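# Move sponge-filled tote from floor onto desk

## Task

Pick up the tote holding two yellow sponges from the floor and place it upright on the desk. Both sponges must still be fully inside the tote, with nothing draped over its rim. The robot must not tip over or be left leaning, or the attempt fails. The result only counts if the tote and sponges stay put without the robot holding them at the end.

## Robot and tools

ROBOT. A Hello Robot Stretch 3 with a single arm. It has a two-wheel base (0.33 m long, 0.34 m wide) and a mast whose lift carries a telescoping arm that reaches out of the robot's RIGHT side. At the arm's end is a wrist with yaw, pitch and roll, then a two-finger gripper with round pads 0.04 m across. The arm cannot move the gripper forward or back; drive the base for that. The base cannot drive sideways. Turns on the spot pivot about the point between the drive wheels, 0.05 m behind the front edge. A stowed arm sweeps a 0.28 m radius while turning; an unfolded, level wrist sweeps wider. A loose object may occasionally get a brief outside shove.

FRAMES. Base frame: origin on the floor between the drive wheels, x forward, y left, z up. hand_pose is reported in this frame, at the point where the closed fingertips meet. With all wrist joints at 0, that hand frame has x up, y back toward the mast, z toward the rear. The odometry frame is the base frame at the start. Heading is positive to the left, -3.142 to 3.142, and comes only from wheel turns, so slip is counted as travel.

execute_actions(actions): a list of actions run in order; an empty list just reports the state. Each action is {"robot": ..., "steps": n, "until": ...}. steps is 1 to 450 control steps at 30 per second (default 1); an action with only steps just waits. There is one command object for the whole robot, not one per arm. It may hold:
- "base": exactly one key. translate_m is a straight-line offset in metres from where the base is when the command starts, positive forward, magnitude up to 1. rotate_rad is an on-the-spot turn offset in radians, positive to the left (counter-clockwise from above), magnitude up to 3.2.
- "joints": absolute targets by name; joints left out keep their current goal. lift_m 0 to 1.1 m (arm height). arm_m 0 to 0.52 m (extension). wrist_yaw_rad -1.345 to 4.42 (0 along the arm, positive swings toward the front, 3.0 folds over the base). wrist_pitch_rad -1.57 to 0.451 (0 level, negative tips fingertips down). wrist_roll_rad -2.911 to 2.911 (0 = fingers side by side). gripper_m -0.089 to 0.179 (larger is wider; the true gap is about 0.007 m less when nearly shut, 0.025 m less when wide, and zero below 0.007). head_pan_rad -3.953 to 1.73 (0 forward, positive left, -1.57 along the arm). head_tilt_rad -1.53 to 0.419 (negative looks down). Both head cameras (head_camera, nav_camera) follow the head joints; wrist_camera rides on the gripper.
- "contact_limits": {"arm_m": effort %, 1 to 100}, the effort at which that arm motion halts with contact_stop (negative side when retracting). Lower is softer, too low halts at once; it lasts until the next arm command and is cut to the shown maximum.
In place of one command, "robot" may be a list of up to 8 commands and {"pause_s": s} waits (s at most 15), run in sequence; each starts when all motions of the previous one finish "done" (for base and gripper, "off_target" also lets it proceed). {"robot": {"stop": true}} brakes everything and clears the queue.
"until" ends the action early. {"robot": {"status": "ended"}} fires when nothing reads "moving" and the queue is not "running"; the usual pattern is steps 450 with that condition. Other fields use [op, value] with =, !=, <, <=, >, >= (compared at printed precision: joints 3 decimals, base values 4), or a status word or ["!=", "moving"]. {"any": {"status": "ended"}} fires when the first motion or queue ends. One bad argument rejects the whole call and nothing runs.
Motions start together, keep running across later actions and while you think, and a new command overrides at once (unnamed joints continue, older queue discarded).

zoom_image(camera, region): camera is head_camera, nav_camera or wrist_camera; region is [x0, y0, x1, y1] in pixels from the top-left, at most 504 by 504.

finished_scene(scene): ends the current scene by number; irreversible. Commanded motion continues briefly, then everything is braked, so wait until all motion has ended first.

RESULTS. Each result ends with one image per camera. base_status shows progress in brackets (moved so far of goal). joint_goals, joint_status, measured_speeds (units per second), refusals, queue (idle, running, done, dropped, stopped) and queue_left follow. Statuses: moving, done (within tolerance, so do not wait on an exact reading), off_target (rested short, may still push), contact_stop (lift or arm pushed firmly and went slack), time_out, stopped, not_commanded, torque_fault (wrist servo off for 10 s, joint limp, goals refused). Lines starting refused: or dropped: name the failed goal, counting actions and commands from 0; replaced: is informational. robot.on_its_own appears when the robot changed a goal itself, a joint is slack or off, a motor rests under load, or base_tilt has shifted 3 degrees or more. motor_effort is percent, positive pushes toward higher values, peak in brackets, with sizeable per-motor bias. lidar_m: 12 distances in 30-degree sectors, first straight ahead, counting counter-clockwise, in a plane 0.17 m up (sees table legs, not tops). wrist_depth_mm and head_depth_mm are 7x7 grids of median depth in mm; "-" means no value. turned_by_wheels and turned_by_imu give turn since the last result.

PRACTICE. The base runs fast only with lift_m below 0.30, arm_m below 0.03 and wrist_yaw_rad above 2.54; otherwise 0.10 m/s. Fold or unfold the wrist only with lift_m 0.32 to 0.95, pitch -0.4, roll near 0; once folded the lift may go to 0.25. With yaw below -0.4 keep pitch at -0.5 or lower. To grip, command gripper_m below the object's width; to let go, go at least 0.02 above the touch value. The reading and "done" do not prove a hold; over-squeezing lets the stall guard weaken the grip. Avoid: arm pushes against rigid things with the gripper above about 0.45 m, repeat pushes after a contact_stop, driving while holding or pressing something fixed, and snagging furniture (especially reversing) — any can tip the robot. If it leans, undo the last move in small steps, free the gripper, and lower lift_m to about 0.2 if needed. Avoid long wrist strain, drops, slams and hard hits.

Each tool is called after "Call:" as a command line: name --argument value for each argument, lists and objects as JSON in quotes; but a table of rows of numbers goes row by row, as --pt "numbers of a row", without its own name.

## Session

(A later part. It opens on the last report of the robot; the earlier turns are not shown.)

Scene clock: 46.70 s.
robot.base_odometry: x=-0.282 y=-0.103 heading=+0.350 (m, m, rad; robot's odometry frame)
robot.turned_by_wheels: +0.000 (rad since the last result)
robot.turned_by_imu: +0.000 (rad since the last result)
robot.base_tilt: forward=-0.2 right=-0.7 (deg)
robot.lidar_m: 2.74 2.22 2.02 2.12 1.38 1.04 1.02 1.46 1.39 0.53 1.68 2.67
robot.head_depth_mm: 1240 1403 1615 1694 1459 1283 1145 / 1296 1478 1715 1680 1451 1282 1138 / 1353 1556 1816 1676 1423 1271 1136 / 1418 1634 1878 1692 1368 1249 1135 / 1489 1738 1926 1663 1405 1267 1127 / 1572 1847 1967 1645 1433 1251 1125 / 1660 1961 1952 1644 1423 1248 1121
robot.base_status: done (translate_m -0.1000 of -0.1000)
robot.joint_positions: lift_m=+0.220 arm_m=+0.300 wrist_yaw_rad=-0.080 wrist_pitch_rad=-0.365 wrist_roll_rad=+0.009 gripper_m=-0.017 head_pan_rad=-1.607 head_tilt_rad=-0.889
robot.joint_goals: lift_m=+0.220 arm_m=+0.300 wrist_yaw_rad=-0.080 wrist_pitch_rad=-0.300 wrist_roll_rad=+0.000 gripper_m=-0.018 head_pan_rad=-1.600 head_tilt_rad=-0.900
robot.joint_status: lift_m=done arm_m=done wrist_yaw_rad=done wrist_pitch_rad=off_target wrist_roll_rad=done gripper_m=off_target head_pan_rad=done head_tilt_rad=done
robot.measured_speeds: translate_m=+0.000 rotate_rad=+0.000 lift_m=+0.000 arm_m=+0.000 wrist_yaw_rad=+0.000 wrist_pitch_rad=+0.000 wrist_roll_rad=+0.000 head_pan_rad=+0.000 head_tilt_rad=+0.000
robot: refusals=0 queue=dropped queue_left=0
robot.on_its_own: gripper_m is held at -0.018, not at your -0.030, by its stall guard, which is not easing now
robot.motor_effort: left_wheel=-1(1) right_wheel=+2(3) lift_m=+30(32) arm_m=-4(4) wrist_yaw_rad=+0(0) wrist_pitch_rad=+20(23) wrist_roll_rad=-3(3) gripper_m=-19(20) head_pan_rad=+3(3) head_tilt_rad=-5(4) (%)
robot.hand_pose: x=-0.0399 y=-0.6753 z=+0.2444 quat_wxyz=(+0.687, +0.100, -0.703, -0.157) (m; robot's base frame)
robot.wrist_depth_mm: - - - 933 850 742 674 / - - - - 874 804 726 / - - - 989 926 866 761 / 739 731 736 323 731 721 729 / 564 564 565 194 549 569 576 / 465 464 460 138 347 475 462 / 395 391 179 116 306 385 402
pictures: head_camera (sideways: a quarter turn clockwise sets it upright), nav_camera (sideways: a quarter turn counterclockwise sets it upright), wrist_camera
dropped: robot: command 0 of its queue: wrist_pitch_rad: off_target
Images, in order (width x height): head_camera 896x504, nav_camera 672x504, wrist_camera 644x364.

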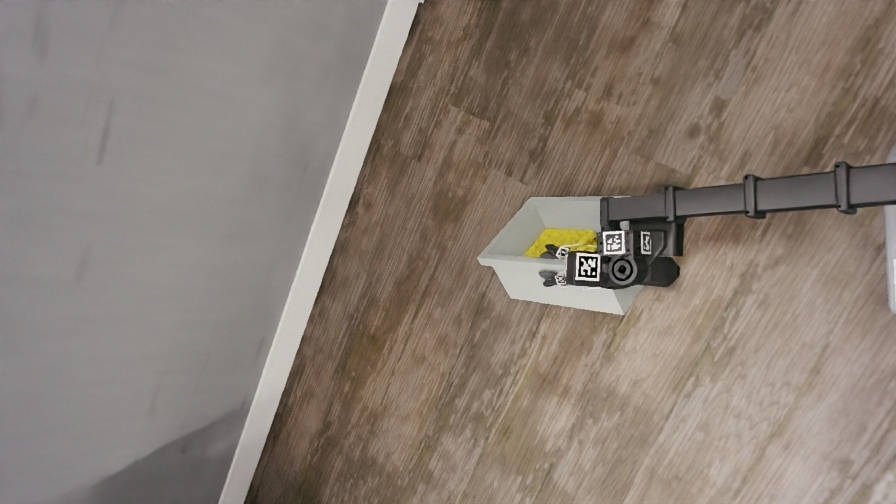

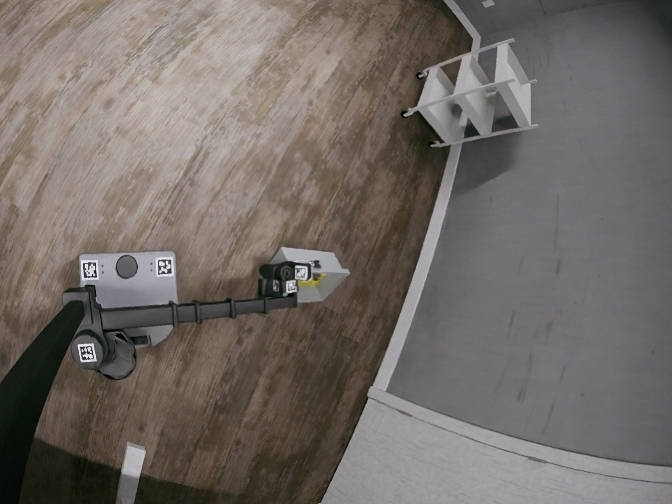

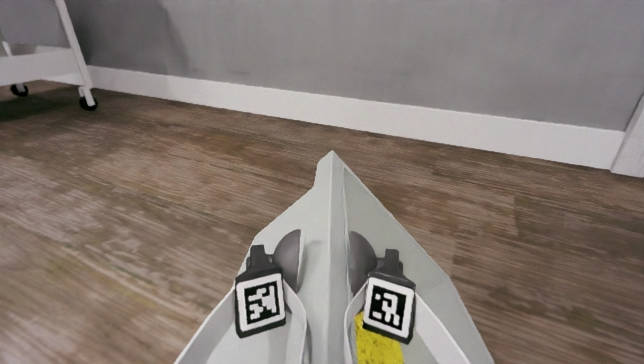

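Call:
execute_actions --actions '[{"robot":{"joints":{"wrist_roll_rad":-0.5,"lift_m":0.3,"arm_m":0.2}},"steps":450,"until":{"robot":{"status":"ended"}}}]'

Scene clock: 50.93 s.
robot.base_odometry: x=-0.282 y=-0.103 heading=+0.350 (m, m, rad; robot's odometry frame)
robot.turned_by_wheels: +0.000 (rad since the last result)
robot.turned_by_imu: +0.000 (rad since the last result)
robot.base_tilt: forward=-0.2 right=-0.7 (deg)
robot.lidar_m: 2.74 2.21 2.02 2.11 1.39 1.04 1.02 1.45 0.47 0.41 1.68 2.67
robot.head_depth_mm: 1236 1409 1624 1705 1460 1283 1144 / 1289 1479 1713 1694 1460 1282 1140 / 1361 1554 1814 1673 1446 1280 1149 / 1421 1635 1885 1678 1257 - 1138 / 1490 1737 1923 1673 1424 1242 1130 / 1572 1837 1966 1654 1433 1261 1129 / 1668 1984 1958 1645 1427 1248 1119
robot.base_status: done (translate_m -0.1000 of -0.1000)
robot.joint_positions: lift_m=+0.300 arm_m=+0.200 wrist_yaw_rad=-0.080 wrist_pitch_rad=-0.365 wrist_roll_rad=-0.497 gripper_m=-0.017 head_pan_rad=-1.607 head_tilt_rad=-0.889
robot.joint_goals: lift_m=+0.300 arm_m=+0.200 wrist_yaw_rad=-0.080 wrist_pitch_rad=-0.300 wrist_roll_rad=-0.500 gripper_m=-0.018 head_pan_rad=-1.600 head_tilt_rad=-0.900
robot.joint_status: lift_m=done arm_m=done wrist_yaw_rad=done wrist_pitch_rad=off_target wrist_roll_rad=done gripper_m=off_target head_pan_rad=done head_tilt_rad=done
robot.measured_speeds: translate_m=+0.000 rotate_rad=+0.000 lift_m=+0.000 arm_m=+0.000 wrist_yaw_rad=+0.000 wrist_pitch_rad=+0.000 wrist_roll_rad=+0.000 head_pan_rad=+0.000 head_tilt_rad=+0.000
robot: refusals=0 queue=done queue_left=0
robot.on_its_own: gripper_m is held at -0.018, not at your -0.030, by its stall guard, which is not easing now
robot.motor_effort: left_wheel=-1(1) right_wheel=+2(3) lift_m=+31(33) arm_m=-4(4) wrist_yaw_rad=+1(1) wrist_pitch_rad=+20(21) wrist_roll_rad=-1(8) gripper_m=-18(21) head_pan_rad=+3(3) head_tilt_rad=-5(4) (%)
robot.hand_pose: x=-0.0399 y=-0.5753 z=+0.3244 quat_wxyz=(+0.841, +0.136, -0.509, -0.127) (m; robot's base frame)
robot.wrist_depth_mm: 870 - - - 988 857 767 / 707 865 - - - 889 785 / 589 703 907 - - 888 788 / 509 602 711 902 - 912 821 / 447 505 281 298 921 960 840 / 395 403 194 159 768 961 864 / 353 149 138 134 582 744 859
pictures: head_camera (sideways: a quarter turn clockwise sets it upright), nav_camera (sideways: a quarter turn counterclockwise sets it upright), wrist_camera
Images, in order (width x height): head_camera 896x504, nav_camera 672x504, wrist_camera 644x364.

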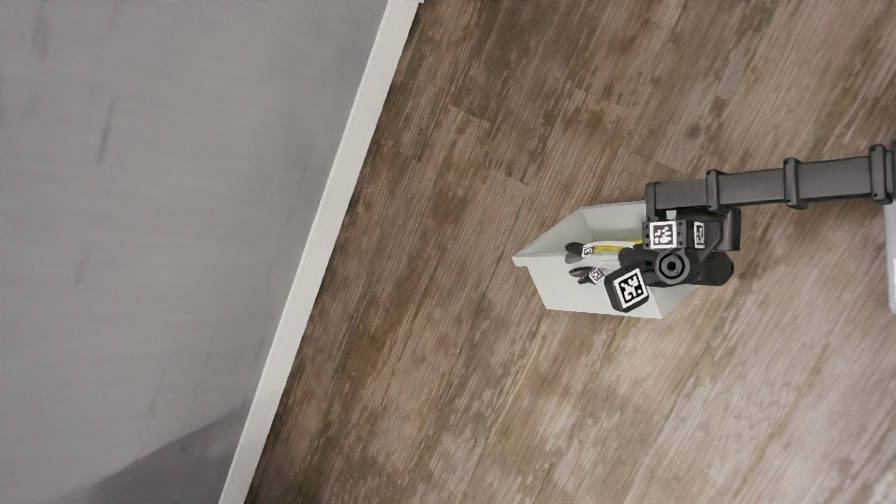

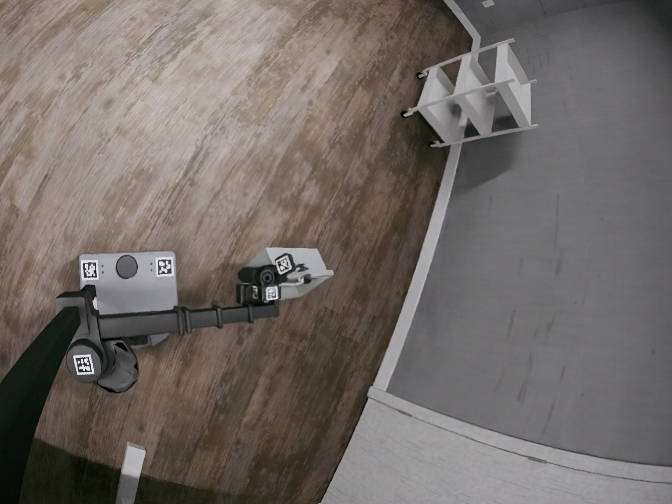

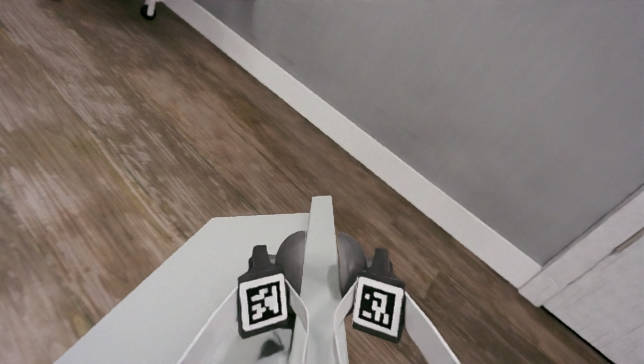

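Call:
execute_actions --actions '[{"robot":[{"joints":{"lift_m":0.2}},{"base":{"translate_m":0.05},"joints":{"lift_m":0.17,"wrist_roll_rad":-0.2}}],"steps":450,"until":{"robot":{"status":"ended"}}}]'

Scene clock: 55.97 s.
robot.base_odometry: x=-0.235 y=-0.086 heading=+0.350 (m, m, rad; robot's odometry frame)
robot.turned_by_wheels: +0.000 (rad since the last result)
robot.turned_by_imu: +0.000 (rad since the last result)
robot.base_tilt: forward=-0.3 right=-0.7 (deg)
robot.lidar_m: 2.70 2.17 2.00 2.19 1.57 1.50 1.07 1.48 1.41 0.46 1.65 2.63
robot.head_depth_mm: 1261 1430 1635 1696 1467 1285 1149 / 1320 1499 1743 1678 1455 1285 1143 / 1377 1581 1846 1673 1453 1295 1159 / 1443 1672 1904 1673 1336 - 1135 / 1514 1766 1947 1667 1403 1242 1132 / 1598 1878 1970 1660 1425 1262 1128 / 1690 1996 1964 1645 1427 1256 1118
robot.base_status: done (translate_m +0.0500 of +0.0500)
robot.joint_positions: lift_m=+0.170 arm_m=+0.200 wrist_yaw_rad=-0.091 wrist_pitch_rad=-0.267 wrist_roll_rad=-0.203 gripper_m=-0.017 head_pan_rad=-1.607 head_tilt_rad=-0.889
robot.joint_goals: lift_m=+0.170 arm_m=+0.200 wrist_yaw_rad=-0.080 wrist_pitch_rad=-0.300 wrist_roll_rad=-0.200 gripper_m=-0.018 head_pan_rad=-1.600 head_tilt_rad=-0.900
robot.joint_status: lift_m=done arm_m=done wrist_yaw_rad=done wrist_pitch_rad=off_target wrist_roll_rad=done gripper_m=off_target head_pan_rad=done head_tilt_rad=done
robot.measured_speeds: translate_m=+0.000 rotate_rad=+0.000 lift_m=+0.000 arm_m=+0.000 wrist_yaw_rad=+0.000 wrist_pitch_rad=+0.000 wrist_roll_rad=+0.000 head_pan_rad=+0.000 head_tilt_rad=+0.000
robot: refusals=0 queue=done queue_left=0
robot.on_its_own: gripper_m is held at -0.018, not at your -0.030, by its stall guard, which is not easing now; wrist_yaw_rad is at rest, and its effort (+13) is outside its rest range (-12 to +12)
robot.motor_effort: left_wheel=-4(6) right_wheel=+7(9) lift_m=+17(30) arm_m=-3(4) wrist_yaw_rad=+13(13) wrist_pitch_rad=-11(20) wrist_roll_rad=+1(5) gripper_m=-18(18) head_pan_rad=+3(3) head_tilt_rad=-5(5) (%)
robot.hand_pose: x=-0.0433 y=-0.5850 z=+0.2182 quat_wxyz=(+0.764, +0.075, -0.630, -0.119) (m; robot's base frame)
robot.wrist_depth_mm: - - - - 971 860 766 / - - - - 968 892 797 / 755 870 - - - 926 847 / 568 619 672 322 954 964 859 / 453 483 237 225 668 763 832 / 373 363 186 158 530 567 628 / 322 154 148 139 401 452 490
pictures: head_camera (sideways: a quarter turn clockwise sets it upright), nav_camera (sideways: a quarter turn counterclockwise sets it upright), wrist_camera
Images, in order (width x height): head_camera 896x504, nav_camera 672x504, wrist_camera 644x364.

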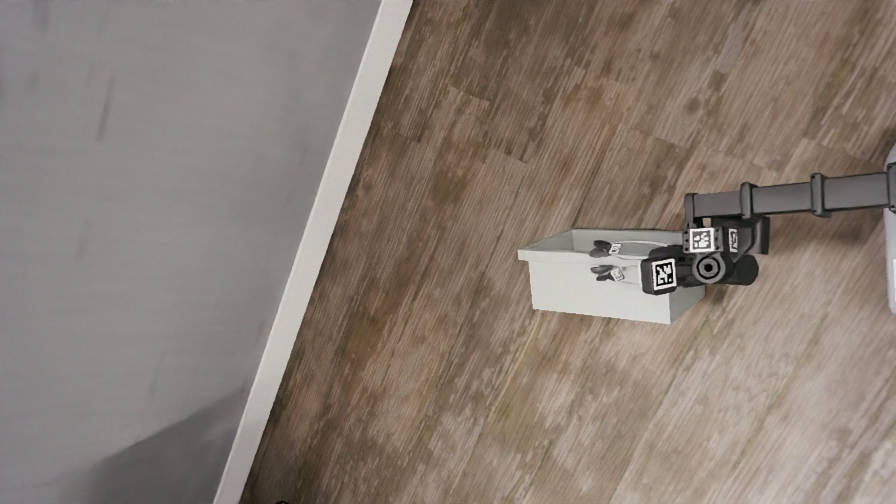

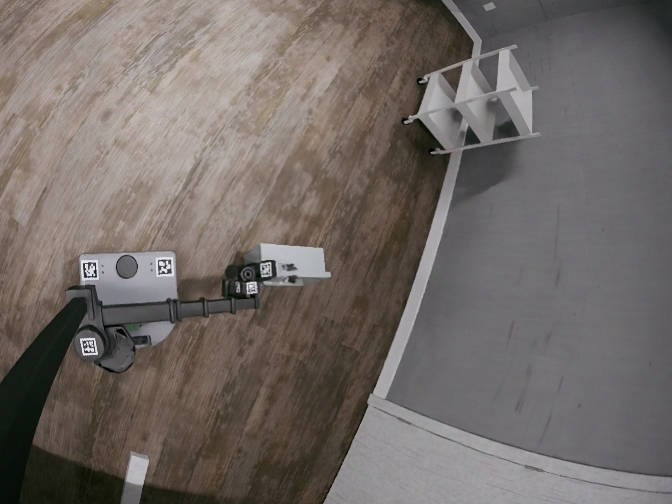

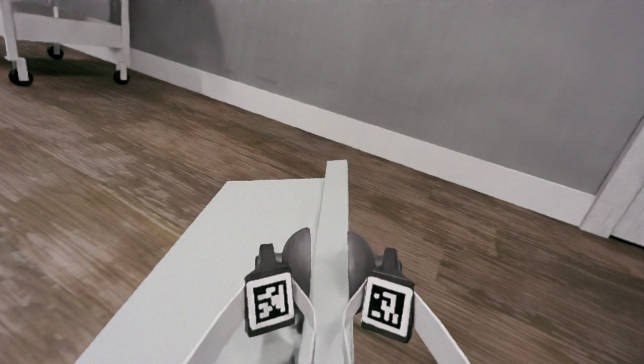

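Call:
execute_actions --actions '[{"robot":[{"joints":{"gripper_m":-0.04,"lift_m":0.21,"wrist_pitch_rad":-0.27}},{"joints":{"wrist_roll_rad":-0.9},"base":{"translate_m":0.07}}],"steps":450,"until":{"robot":{"status":"ended"}}}]'

Scene clock: 60.20 s.
robot.base_odometry: x=-0.235 y=-0.086 heading=+0.350 (m, m, rad; robot's odometry frame)
robot.turned_by_wheels: +0.000 (rad since the last result)
robot.turned_by_imu: +0.001 (rad since the last result)
robot.base_tilt: forward=-0.2 right=-0.7 (deg)
robot.lidar_m: 2.70 2.17 1.99 2.18 1.57 1.15 1.07 1.48 1.41 0.44 1.65 2.63
robot.head_depth_mm: 1264 1420 1641 1695 1456 1282 1144 / 1318 1501 1745 1690 1450 1278 1142 / 1372 1586 1844 1676 1451 1295 1137 / 1443 1670 1896 1681 1370 - 1136 / 1519 1766 1958 1662 1405 1242 1130 / 1603 1865 1972 1652 1434 1263 1129 / 1693 2010 1958 1647 1426 1252 1120
robot.base_status: done (translate_m +0.0500 of +0.0500)
robot.joint_positions: lift_m=+0.210 arm_m=+0.200 wrist_yaw_rad=-0.081 wrist_pitch_rad=-0.333 wrist_roll_rad=-0.201 gripper_m=-0.036 head_pan_rad=-1.607 head_tilt_rad=-0.889
robot.joint_goals: lift_m=+0.210 arm_m=+0.200 wrist_yaw_rad=-0.080 wrist_pitch_rad=-0.270 wrist_roll_rad=-0.200 gripper_m=-0.037 head_pan_rad=-1.600 head_tilt_rad=-0.900
robot.joint_status: lift_m=done arm_m=done wrist_yaw_rad=done wrist_pitch_rad=off_target wrist_roll_rad=done gripper_m=done head_pan_rad=done head_tilt_rad=done
robot.measured_speeds: translate_m=+0.000 rotate_rad=+0.000 lift_m=+0.000 arm_m=+0.000 wrist_yaw_rad=+0.000 wrist_pitch_rad=+0.000 wrist_roll_rad=+0.000 head_pan_rad=+0.000 head_tilt_rad=+0.000
robot: refusals=0 queue=dropped queue_left=0
robot.motor_effort: left_wheel=-2(4) right_wheel=+3(7) lift_m=+30(31) arm_m=-3(3) wrist_yaw_rad=+1(13) wrist_pitch_rad=+19(22) wrist_roll_rad=+0(2) gripper_m=-7(96) head_pan_rad=+3(3) head_tilt_rad=-4(5) (%)
robot.hand_pose: x=-0.0404 y=-0.5787 z=+0.2419 quat_wxyz=(+0.759, +0.103, -0.628, -0.136) (m; robot's base frame)
robot.wrist_depth_mm: - - - - 942 848 760 / 980 - - - 992 901 794 / 736 821 940 - - 955 819 / 563 612 683 746 860 929 851 / 458 492 251 241 654 714 821 / 387 386 195 162 534 557 625 / 337 161 151 145 413 458 498
pictures: head_camera (sideways: a quarter turn clockwise sets it upright), nav_camera (sideways: a quarter turn counterclockwise sets it upright), wrist_camera
dropped: robot: command 0 of its queue: wrist_pitch_rad: off_target
Images, in order (width x height): head_camera 896x504, nav_camera 672x504, wrist_camera 644x364.

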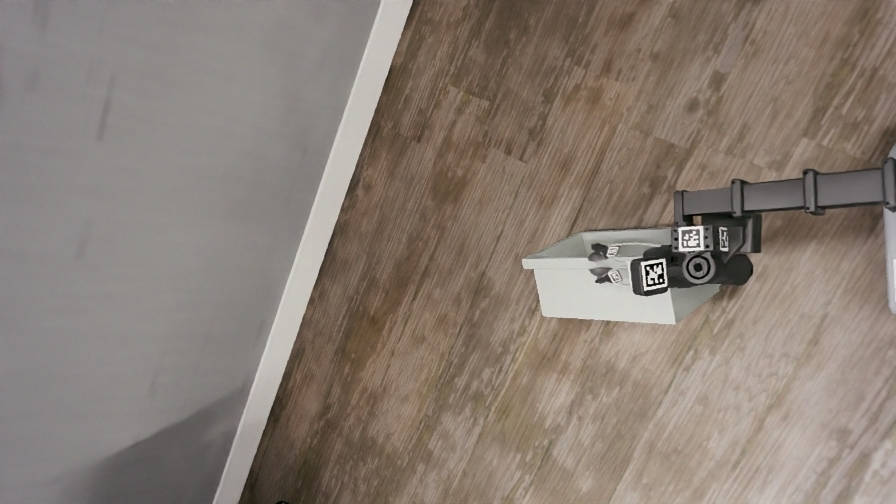

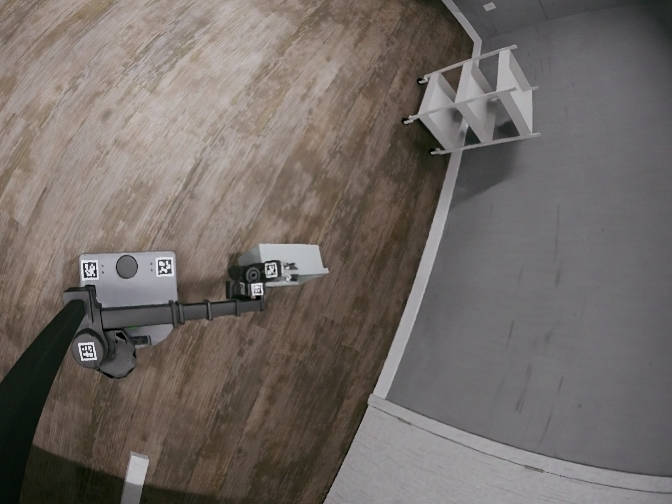

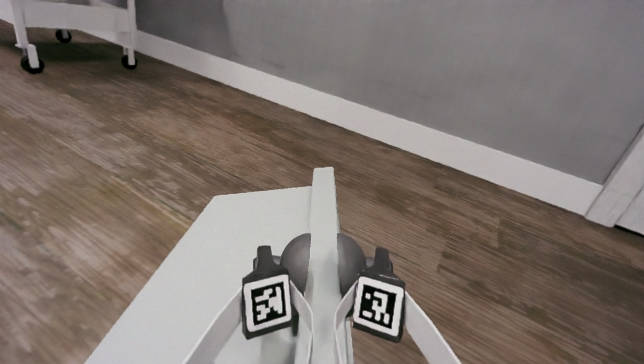

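Call:
execute_actions --actions '[{"robot":{"joints":{"wrist_roll_rad":-0.8,"lift_m":0.23}},"steps":450,"until":{"robot":{"status":"ended"}}}]'

Scene clock: 62.40 s.
robot.base_odometry: x=-0.235 y=-0.086 heading=+0.350 (m, m, rad; robot's odometry frame)
robot.turned_by_wheels: +0.000 (rad since the last result)
robot.turned_by_imu: +0.000 (rad since the last result)
robot.base_tilt: forward=-0.2 right=-0.7 (deg)
robot.lidar_m: 2.70 2.17 1.99 2.18 1.57 1.15 1.07 1.48 0.44 0.43 1.65 2.63
robot.head_depth_mm: 1264 1428 1636 1693 1460 1283 1148 / 1317 1503 1750 1678 1452 1286 1139 / 1378 1580 1847 1674 1443 1262 1136 / 1445 1669 1885 1686 1346 - 1138 / 1508 1773 1957 1665 1414 1248 1132 / 1604 1876 1959 1652 1427 1259 1131 / 1698 2014 1962 1650 1425 1255 1123
robot.base_status: done (translate_m +0.0500 of +0.0500)
robot.joint_positions: lift_m=+0.230 arm_m=+0.200 wrist_yaw_rad=-0.080 wrist_pitch_rad=-0.332 wrist_roll_rad=-0.791 gripper_m=-0.027 head_pan_rad=-1.607 head_tilt_rad=-0.889
robot.joint_goals: lift_m=+0.230 arm_m=+0.200 wrist_yaw_rad=-0.080 wrist_pitch_rad=-0.270 wrist_roll_rad=-0.800 gripper_m=-0.028 head_pan_rad=-1.600 head_tilt_rad=-0.900
robot.joint_status: lift_m=done arm_m=done wrist_yaw_rad=done wrist_pitch_rad=off_target wrist_roll_rad=done gripper_m=done head_pan_rad=done head_tilt_rad=done
robot.measured_speeds: translate_m=+0.000 rotate_rad=+0.000 lift_m=+0.000 arm_m=+0.000 wrist_yaw_rad=+0.000 wrist_pitch_rad=+0.000 wrist_roll_rad=+0.000 head_pan_rad=+0.000 head_tilt_rad=+0.000
robot: refusals=0 queue=done queue_left=0
robot.on_its_own: gripper_m is held at -0.028, not at your -0.040, by its stall guard, which is not easing now
robot.motor_effort: left_wheel=-1(2) right_wheel=+1(2) lift_m=+29(32) arm_m=-3(3) wrist_yaw_rad=+0(3) wrist_pitch_rad=+19(20) wrist_roll_rad=-3(3) gripper_m=-22(24) head_pan_rad=+3(3) head_tilt_rad=-5(5) (%)
robot.hand_pose: x=-0.0401 y=-0.5788 z=+0.2621 quat_wxyz=(+0.909, +0.138, -0.380, -0.099) (m; robot's base frame)
robot.wrist_depth_mm: 509 683 - - - 910 813 / 447 574 830 - - 910 814 / 401 501 674 - - 933 827 / 361 444 537 798 - 939 836 / 327 361 233 262 - 949 845 / 295 168 175 163 911 933 839 / 134 136 139 141 662 904 843
pictures: head_camera (sideways: a quarter turn clockwise sets it upright), nav_camera (sideways: a quarter turn counterclockwise sets it upright), wrist_camera
Images, in order (width x height): head_camera 896x504, nav_camera 672x504, wrist_camera 644x364.

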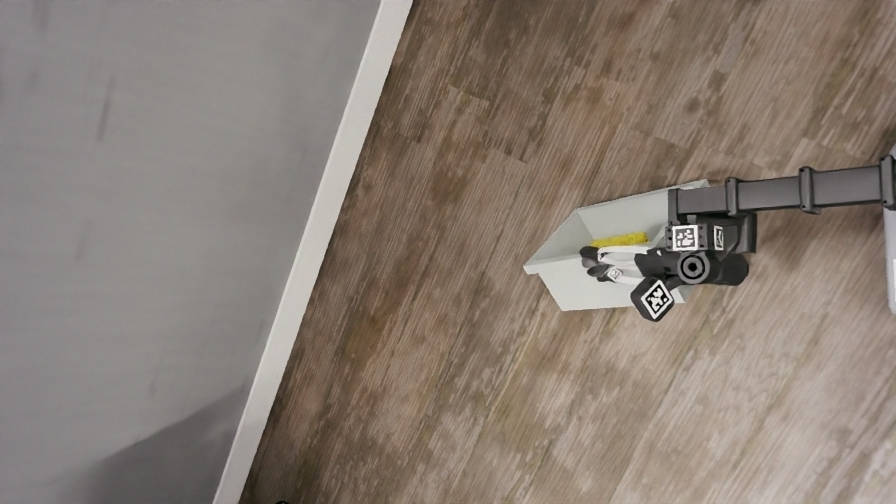

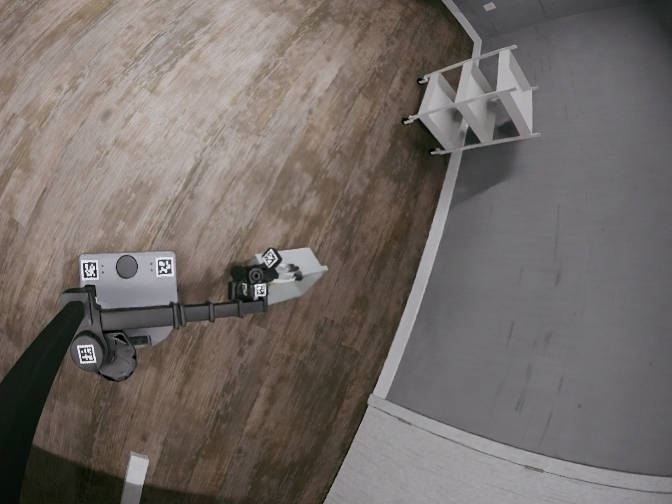

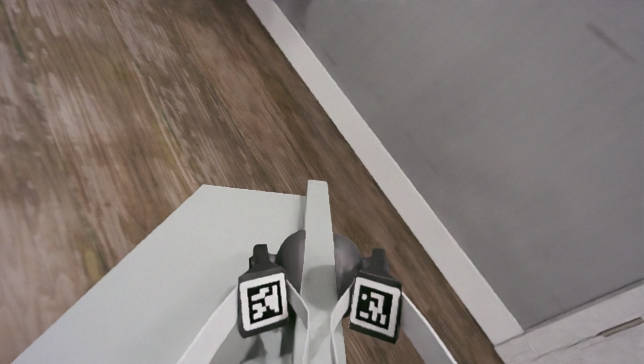

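Call:
execute_actions --actions '[{"robot":{"joints":{"wrist_roll_rad":-1.2}},"steps":450,"until":{"robot":{"status":"ended"}}},{"steps":30}]'

Scene clock: 65.77 s.
robot.base_odometry: x=-0.235 y=-0.086 heading=+0.350 (m, m, rad; robot's odometry frame)
robot.turned_by_wheels: +0.000 (rad since the last result)
robot.turned_by_imu: +0.000 (rad since the last result)
robot.base_tilt: forward=-0.2 right=-0.7 (deg)
robot.lidar_m: 2.70 2.18 2.00 2.19 1.57 1.15 1.07 1.48 0.45 0.43 1.65 2.63
robot.head_depth_mm: 1261 1429 1635 1693 1462 1283 1142 / 1319 1502 1740 1682 1454 1279 1142 / 1379 1580 1852 1670 1452 1257 1139 / 1439 1673 1892 1674 1317 1206 1135 / 1520 1774 1956 1659 1427 1254 1131 / 1617 1880 1964 1662 1430 1261 1128 / 1697 2021 1959 1640 1425 1252 1125
robot.base_status: done (translate_m +0.0500 of +0.0500)
robot.joint_positions: lift_m=+0.230 arm_m=+0.200 wrist_yaw_rad=-0.080 wrist_pitch_rad=-0.327 wrist_roll_rad=-1.189 gripper_m=-0.027 head_pan_rad=-1.607 head_tilt_rad=-0.889
robot.joint_goals: lift_m=+0.230 arm_m=+0.200 wrist_yaw_rad=-0.080 wrist_pitch_rad=-0.270 wrist_roll_rad=-1.200 gripper_m=-0.028 head_pan_rad=-1.600 head_tilt_rad=-0.900
robot.joint_status: lift_m=done arm_m=done wrist_yaw_rad=done wrist_pitch_rad=off_target wrist_roll_rad=done gripper_m=done head_pan_rad=done head_tilt_rad=done
robot.measured_speeds: translate_m=+0.000 rotate_rad=+0.000 lift_m=+0.000 arm_m=+0.000 wrist_yaw_rad=+0.000 wrist_pitch_rad=+0.000 wrist_roll_rad=+0.000 head_pan_rad=+0.000 head_tilt_rad=+0.000
robot: refusals=0 queue=done queue_left=0
robot.on_its_own: gripper_m is held at -0.028, not at your -0.040, by its stall guard, which is not easing now
robot.motor_effort: left_wheel=-1(1) right_wheel=+2(1) lift_m=+31(30) arm_m=-3(3) wrist_yaw_rad=+0(0) wrist_pitch_rad=+18(19) wrist_roll_rad=-4(3) gripper_m=-21(22) head_pan_rad=+3(3) head_tilt_rad=-4(4) (%)
robot.hand_pose: x=-0.0400 y=-0.5793 z=+0.2633 quat_wxyz=(+0.967, +0.153, -0.193, -0.070) (m; robot's base frame)
robot.wrist_depth_mm: 347 458 686 - - - 926 / 331 427 621 - - - 904 / 317 405 576 983 - 991 880 / 306 364 279 853 - 959 873 / 289 174 209 270 - 921 843 / 127 139 160 169 - 920 829 / 108 118 134 144 957 900 813
pictures: head_camera (sideways: a quarter turn clockwise sets it upright), nav_camera (sideways: a quarter turn counterclockwise sets it upright), wrist_camera
Images, in order (width x height): head_camera 896x504, nav_camera 672x504, wrist_camera 644x364.

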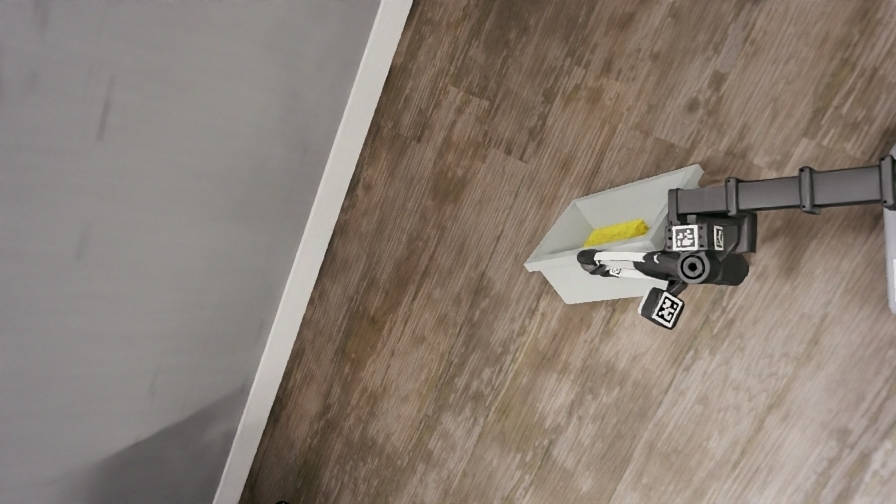

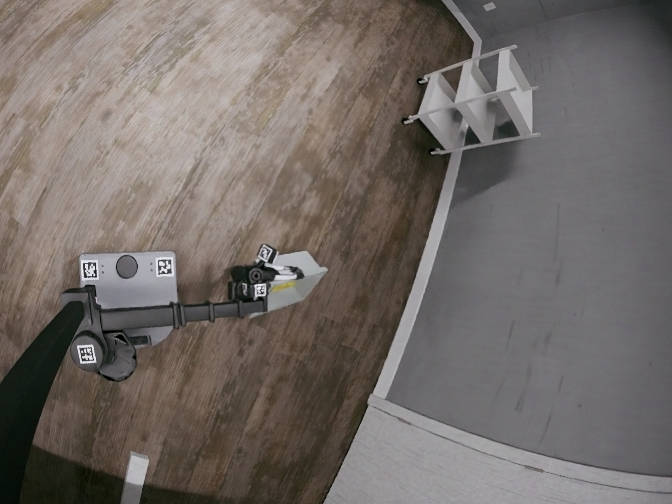

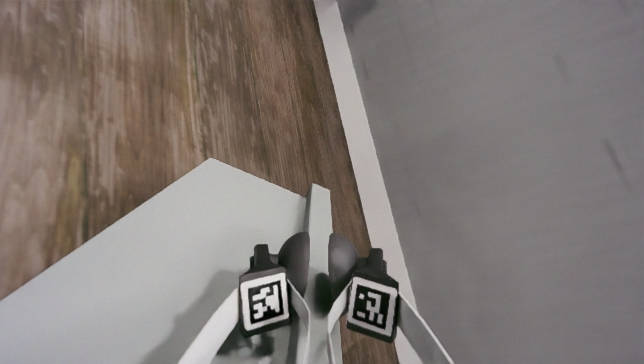

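Call:
execute_actions --actions '[{"robot":[{"joints":{"lift_m":1.0,"head_tilt_rad":-0.6},"base":{"translate_m":-0.2}},{"base":{"rotate_rad":-2.03}}],"steps":450,"until":{"robot":{"status":"ended"}}}]'

Scene clock: 80.20 s.
robot.base_odometry: x=-0.423 y=-0.154 heading=-1.680 (m, m, rad; robot's odometry frame)
robot.turned_by_wheels: -2.030 (rad since the last result)
robot.turned_by_imu: -2.047 (rad since the last result)
robot.base_tilt: forward=-0.3 right=-0.7 (deg)
robot.lidar_m: 1.30 0.42 1.76 2.81 2.93 2.33 2.10 1.34 1.36 0.88 1.40 1.35
robot.head_depth_mm: 1130 1229 - 1050 817 1462 1272 / 1127 1211 - 964 810 1456 1269 / 1124 1208 - 960 805 1451 1258 / 1126 1230 - - 803 1455 1256 / 1125 1243 1343 989 800 1433 1250 / 1126 1236 1337 1018 795 1364 1221 / 1124 1241 1361 1012 791 1427 1244
robot.base_status: done (rotate_rad -2.0299 of -2.0300)
robot.joint_positions: lift_m=+1.000 arm_m=+0.200 wrist_yaw_rad=-0.078 wrist_pitch_rad=-0.291 wrist_roll_rad=-1.196 gripper_m=-0.027 head_pan_rad=-1.607 head_tilt_rad=-0.606
robot.joint_goals: lift_m=+1.000 arm_m=+0.200 wrist_yaw_rad=-0.080 wrist_pitch_rad=-0.270 wrist_roll_rad=-1.200 gripper_m=-0.028 head_pan_rad=-1.600 head_tilt_rad=-0.600
robot.joint_status: lift_m=done arm_m=done wrist_yaw_rad=done wrist_pitch_rad=off_target wrist_roll_rad=done gripper_m=done head_pan_rad=done head_tilt_rad=done
robot.measured_speeds: translate_m=+0.000 rotate_rad=+0.000 lift_m=+0.000 arm_m=+0.000 wrist_yaw_rad=+0.000 wrist_pitch_rad=+0.000 wrist_roll_rad=+0.000 head_pan_rad=+0.000 head_tilt_rad=+0.000
robot: refusals=0 queue=done queue_left=0
robot.on_its_own: gripper_m is held at -0.028, not at your -0.040, by its stall guard, which is not easing now
robot.motor_effort: left_wheel=+2(7) right_wheel=-2(6) lift_m=+27(31) arm_m=-3(3) wrist_yaw_rad=-2(8) wrist_pitch_rad=+6(18) wrist_roll_rad=-1(4) gripper_m=-13(21) head_pan_rad=+3(4) head_tilt_rad=+2(19) (%)
robot.hand_pose: x=-0.0399 y=-0.5831 z=+1.0421 quat_wxyz=(+0.970, +0.135, -0.189, -0.065) (m; robot's base frame)
robot.wrist_depth_mm: 417 579 911 875 795 752 707 / 392 512 797 900 837 797 737 / 374 481 698 954 870 800 746 / 359 459 662 954 917 835 774 / 344 434 612 983 957 878 804 / 333 415 548 - 983 885 820 / 317 392 505 828 - 968 831
pictures: head_camera (sideways: a quarter turn clockwise sets it upright), nav_camera (sideways: a quarter turn counterclockwise sets it upright), wrist_camera
Images, in order (width x height): head_camera 896x504, nav_camera 672x504, wrist_camera 644x364.

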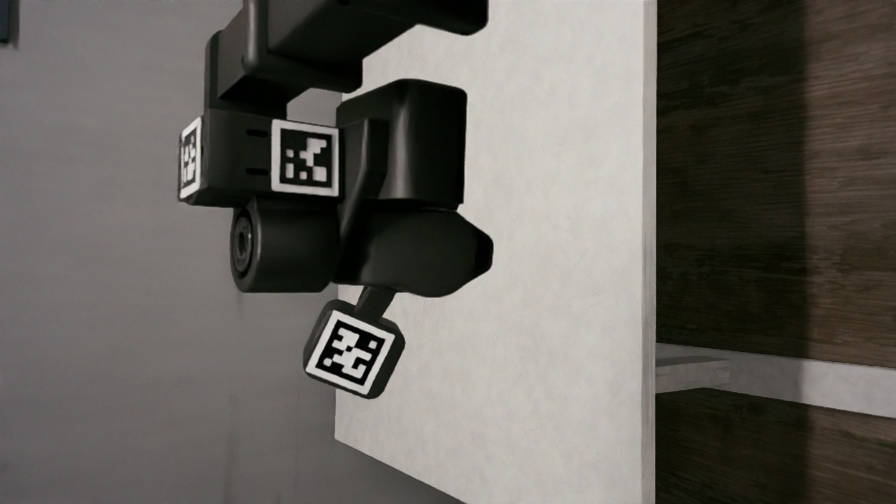

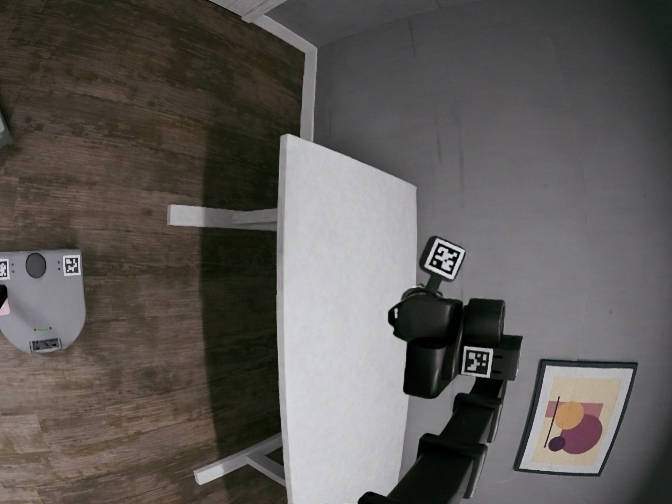

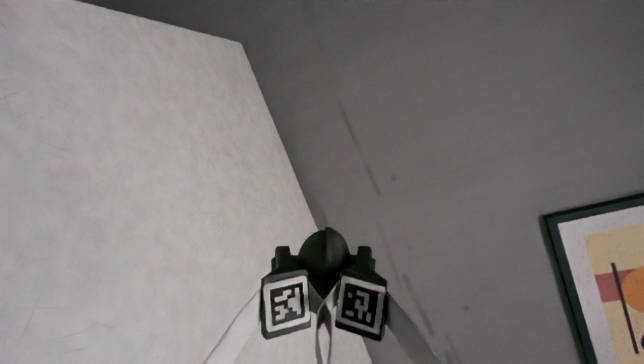

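Dropped.

Call:
execute_actions --actions '[{"robot":{"joints":{"head_tilt_rad":-0.95,"head_pan_rad":0.3}},"steps":450,"until":{"robot":{"status":"ended"}}}]'

Scene clock: 83.17 s.
robot.base_odometry: x=-0.423 y=-0.154 heading=-1.680 (m, m, rad; robot's odometry frame)
robot.turned_by_wheels: +0.000 (rad since the last result)
robot.turned_by_imu: +0.000 (rad since the last result)
robot.base_tilt: forward=-0.3 right=-0.7 (deg)
robot.lidar_m: 1.31 0.42 1.76 2.81 2.93 2.33 2.10 1.35 1.36 0.88 1.40 1.35
robot.head_depth_mm: 1163 1322 1554 1627 1430 1258 1133 / 1210 1397 1635 1627 1410 1264 1134 / 1251 1453 1731 1618 1413 1254 1127 / 1293 1508 1765 1603 1408 1250 1124 / 1345 1570 1799 1595 1353 1198 1119 / 1391 1635 1833 1590 1316 1234 1117 / 1442 1718 1839 1590 1393 1237 1112
robot.base_status: done (rotate_rad -2.0299 of -2.0300)
robot.joint_positions: lift_m=+1.000 arm_m=+0.200 wrist_yaw_rad=-0.078 wrist_pitch_rad=-0.291 wrist_roll_rad=-1.196 gripper_m=-0.027 head_pan_rad=+0.293 head_tilt_rad=-0.938
robot.joint_goals: lift_m=+1.000 arm_m=+0.200 wrist_yaw_rad=-0.080 wrist_pitch_rad=-0.270 wrist_roll_rad=-1.200 gripper_m=-0.028 head_pan_rad=+0.300 head_tilt_rad=-0.950
robot.joint_status: lift_m=done arm_m=done wrist_yaw_rad=done wrist_pitch_rad=off_target wrist_roll_rad=done gripper_m=done head_pan_rad=done head_tilt_rad=done
robot.measured_speeds: translate_m=+0.000 rotate_rad=+0.000 lift_m=+0.000 arm_m=+0.000 wrist_yaw_rad=+0.000 wrist_pitch_rad=+0.000 wrist_roll_rad=+0.000 head_pan_rad=+0.000 head_tilt_rad=+0.000
robot: refusals=0 queue=done queue_left=0
robot.on_its_own: gripper_m is held at -0.028, not at your -0.040, by its stall guard, which is not easing now
robot.motor_effort: left_wheel=+2(2) right_wheel=-1(2) lift_m=+28(27) arm_m=-3(3) wrist_yaw_rad=-2(2) wrist_pitch_rad=+6(6) wrist_roll_rad=-1(1) gripper_m=-13(13) head_pan_rad=+3(39) head_tilt_rad=-5(24) (%)
robot.hand_pose: x=-0.0399 y=-0.5831 z=+1.0421 quat_wxyz=(+0.970, +0.135, -0.189, -0.065) (m; robot's base frame)
robot.wrist_depth_mm: 416 586 919 875 812 765 707 / 394 514 760 879 822 795 737 / 378 483 710 966 859 819 744 / 361 460 655 964 908 852 780 / 342 437 602 977 948 885 803 / 329 410 541 - 978 913 838 / 318 387 510 815 - 956 849
pictures: head_camera (sideways: a quarter turn clockwise sets it upright), nav_camera (sideways: a quarter turn counterclockwise sets it upright), wrist_camera
Images, in order (width x height): head_camera 896x504, nav_camera 672x504, wrist_camera 644x364.

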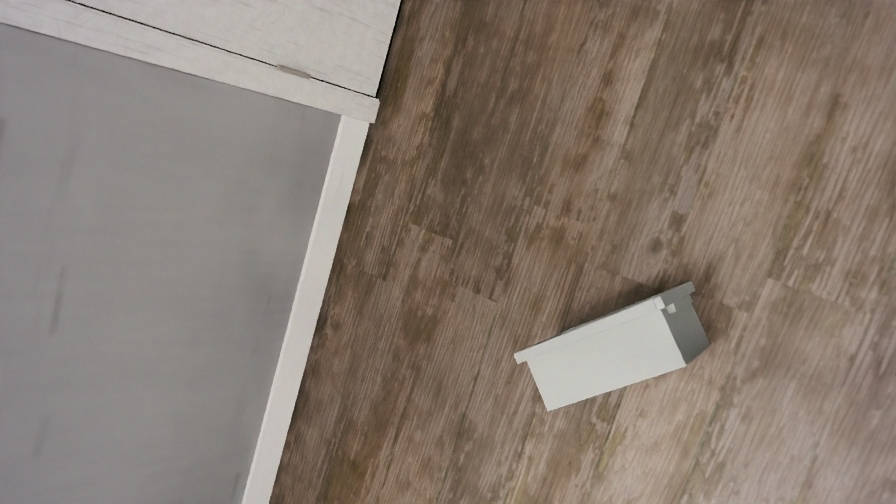

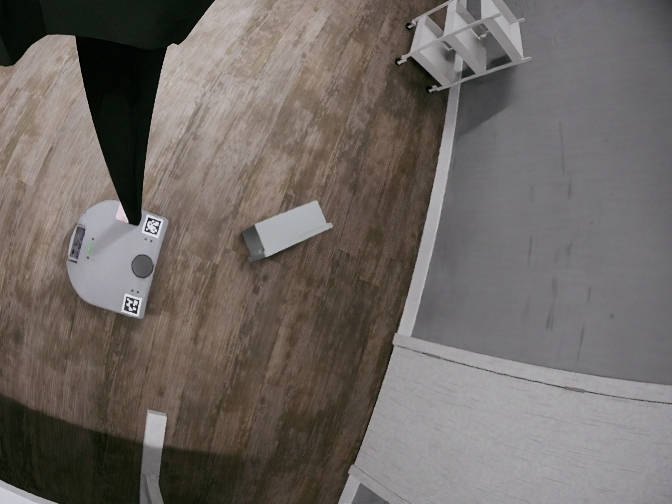

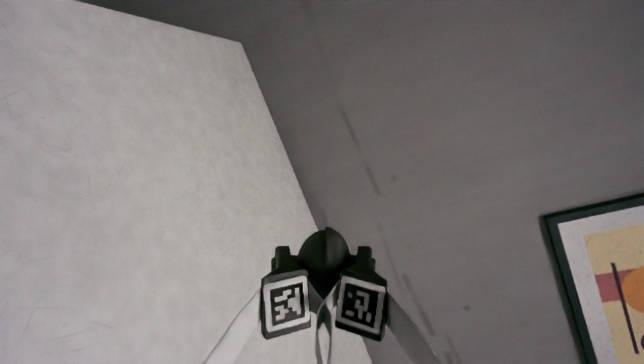

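Call:
execute_actions --actions '[{"robot":[{"joints":{"arm_m":0,"wrist_yaw_rad":0,"wrist_pitch_rad":0,"wrist_roll_rad":-1.57,"gripper_m":0.07,"head_pan_rad":-1.57,"head_tilt_rad":-1.0},"base":{"rotate_rad":-0.27}},{"base":{"translate_m":0.93},"joints":{"lift_m":0.75}},{"base":{"rotate_rad":-2.15},"joints":{"lift_m":0.3}}],"steps":450,"until":{"robot":{"status":"ended"}}},{"steps":300,"until":{"robot":{"status":"ended"}}}]'

Scene clock: 105.63 s.
robot.base_odometry: x=-0.767 y=-1.018 heading=+2.183 (m, m, rad; robot's odometry frame)
robot.turned_by_wheels: -2.420 (rad since the last result)
robot.turned_by_imu: -2.441 (rad since the last result)
robot.base_tilt: forward=-0.2 right=-0.7 (deg)
robot.lidar_m: 0.94 1.13 0.90 0.49 0.42 0.42 0.47 0.85 0.63 0.63 3.01 2.04
robot.head_depth_mm: 2559 2117 1804 1571 1385 1239 1129 / 2578 2091 1807 1559 1382 1234 1136 / 2529 2085 1786 1561 1348 1231 - / 2523 2085 1763 1549 1368 1266 - / 2485 2058 1777 1546 1349 1242 1110 / 2492 2064 1752 1535 1361 1226 1107 / 2462 2054 1755 1529 1361 1215 1104
robot.base_status: done (rotate_rad -2.1499 of -2.1500)
robot.joint_positions: lift_m=+0.300 arm_m=+0.002 wrist_yaw_rad=-0.001 wrist_pitch_rad=-0.022 wrist_roll_rad=-1.568 gripper_m=+0.070 head_pan_rad=-1.563 head_tilt_rad=-0.988
robot.joint_goals: lift_m=+0.300 arm_m=+0.000 wrist_yaw_rad=+0.000 wrist_pitch_rad=+0.000 wrist_roll_rad=-1.570 gripper_m=+0.070 head_pan_rad=-1.570 head_tilt_rad=-1.000
robot.joint_status: lift_m=done arm_m=done wrist_yaw_rad=done wrist_pitch_rad=done wrist_roll_rad=done gripper_m=done head_pan_rad=done head_tilt_rad=done
robot.measured_speeds: translate_m=+0.000 rotate_rad=+0.000 lift_m=+0.000 arm_m=+0.000 wrist_yaw_rad=+0.000 wrist_pitch_rad=+0.000 wrist_roll_rad=+0.000 head_pan_rad=+0.000 head_tilt_rad=+0.000
robot: refusals=0 queue=done queue_left=0
robot.motor_effort: left_wheel=+2(8) right_wheel=-2(6) lift_m=+20(27) arm_m=-4(5) wrist_yaw_rad=+2(3) wrist_pitch_rad=+6(6) wrist_roll_rad=+0(2) gripper_m=+1(79) head_pan_rad=-3(38) head_tilt_rad=-5(10) (%)
robot.hand_pose: x=-0.0215 y=-0.4024 z=+0.4092 quat_wxyz=(+1.000, +0.012, -0.001, -0.001) (m; robot's base frame)
robot.wrist_depth_mm: 479 694 - - - - - / 438 637 - - - - - / 469 494 - - - - - / 454 491 - - - - - / 461 466 - - - - - / 460 468 - - - - - / 446 575 - - - - -
pictures: head_camera (sideways: a quarter turn clockwise sets it upright), nav_camera (sideways: a quarter turn counterclockwise sets it upright), wrist_camera
Images, in order (width x height): head_camera 896x504, nav_camera 672x504, wrist_camera 644x364.

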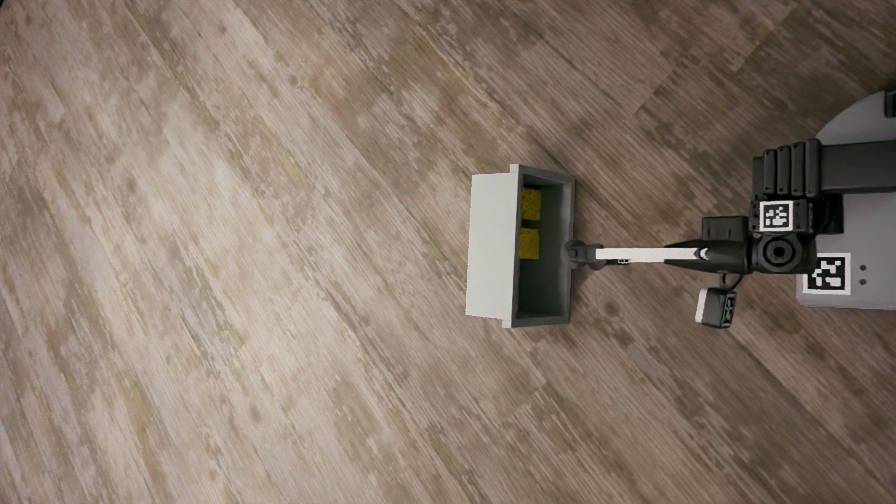

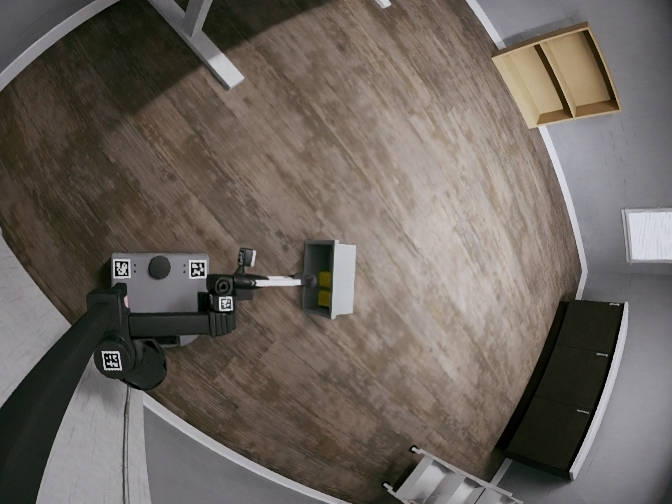

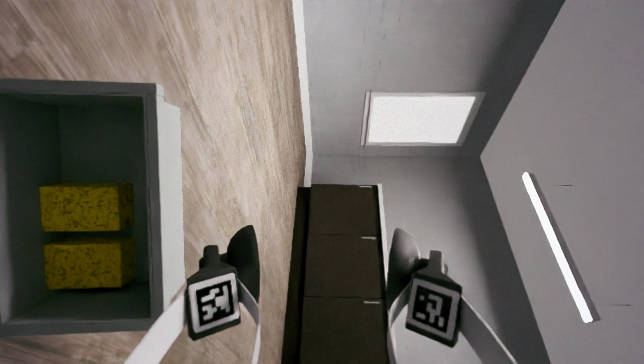

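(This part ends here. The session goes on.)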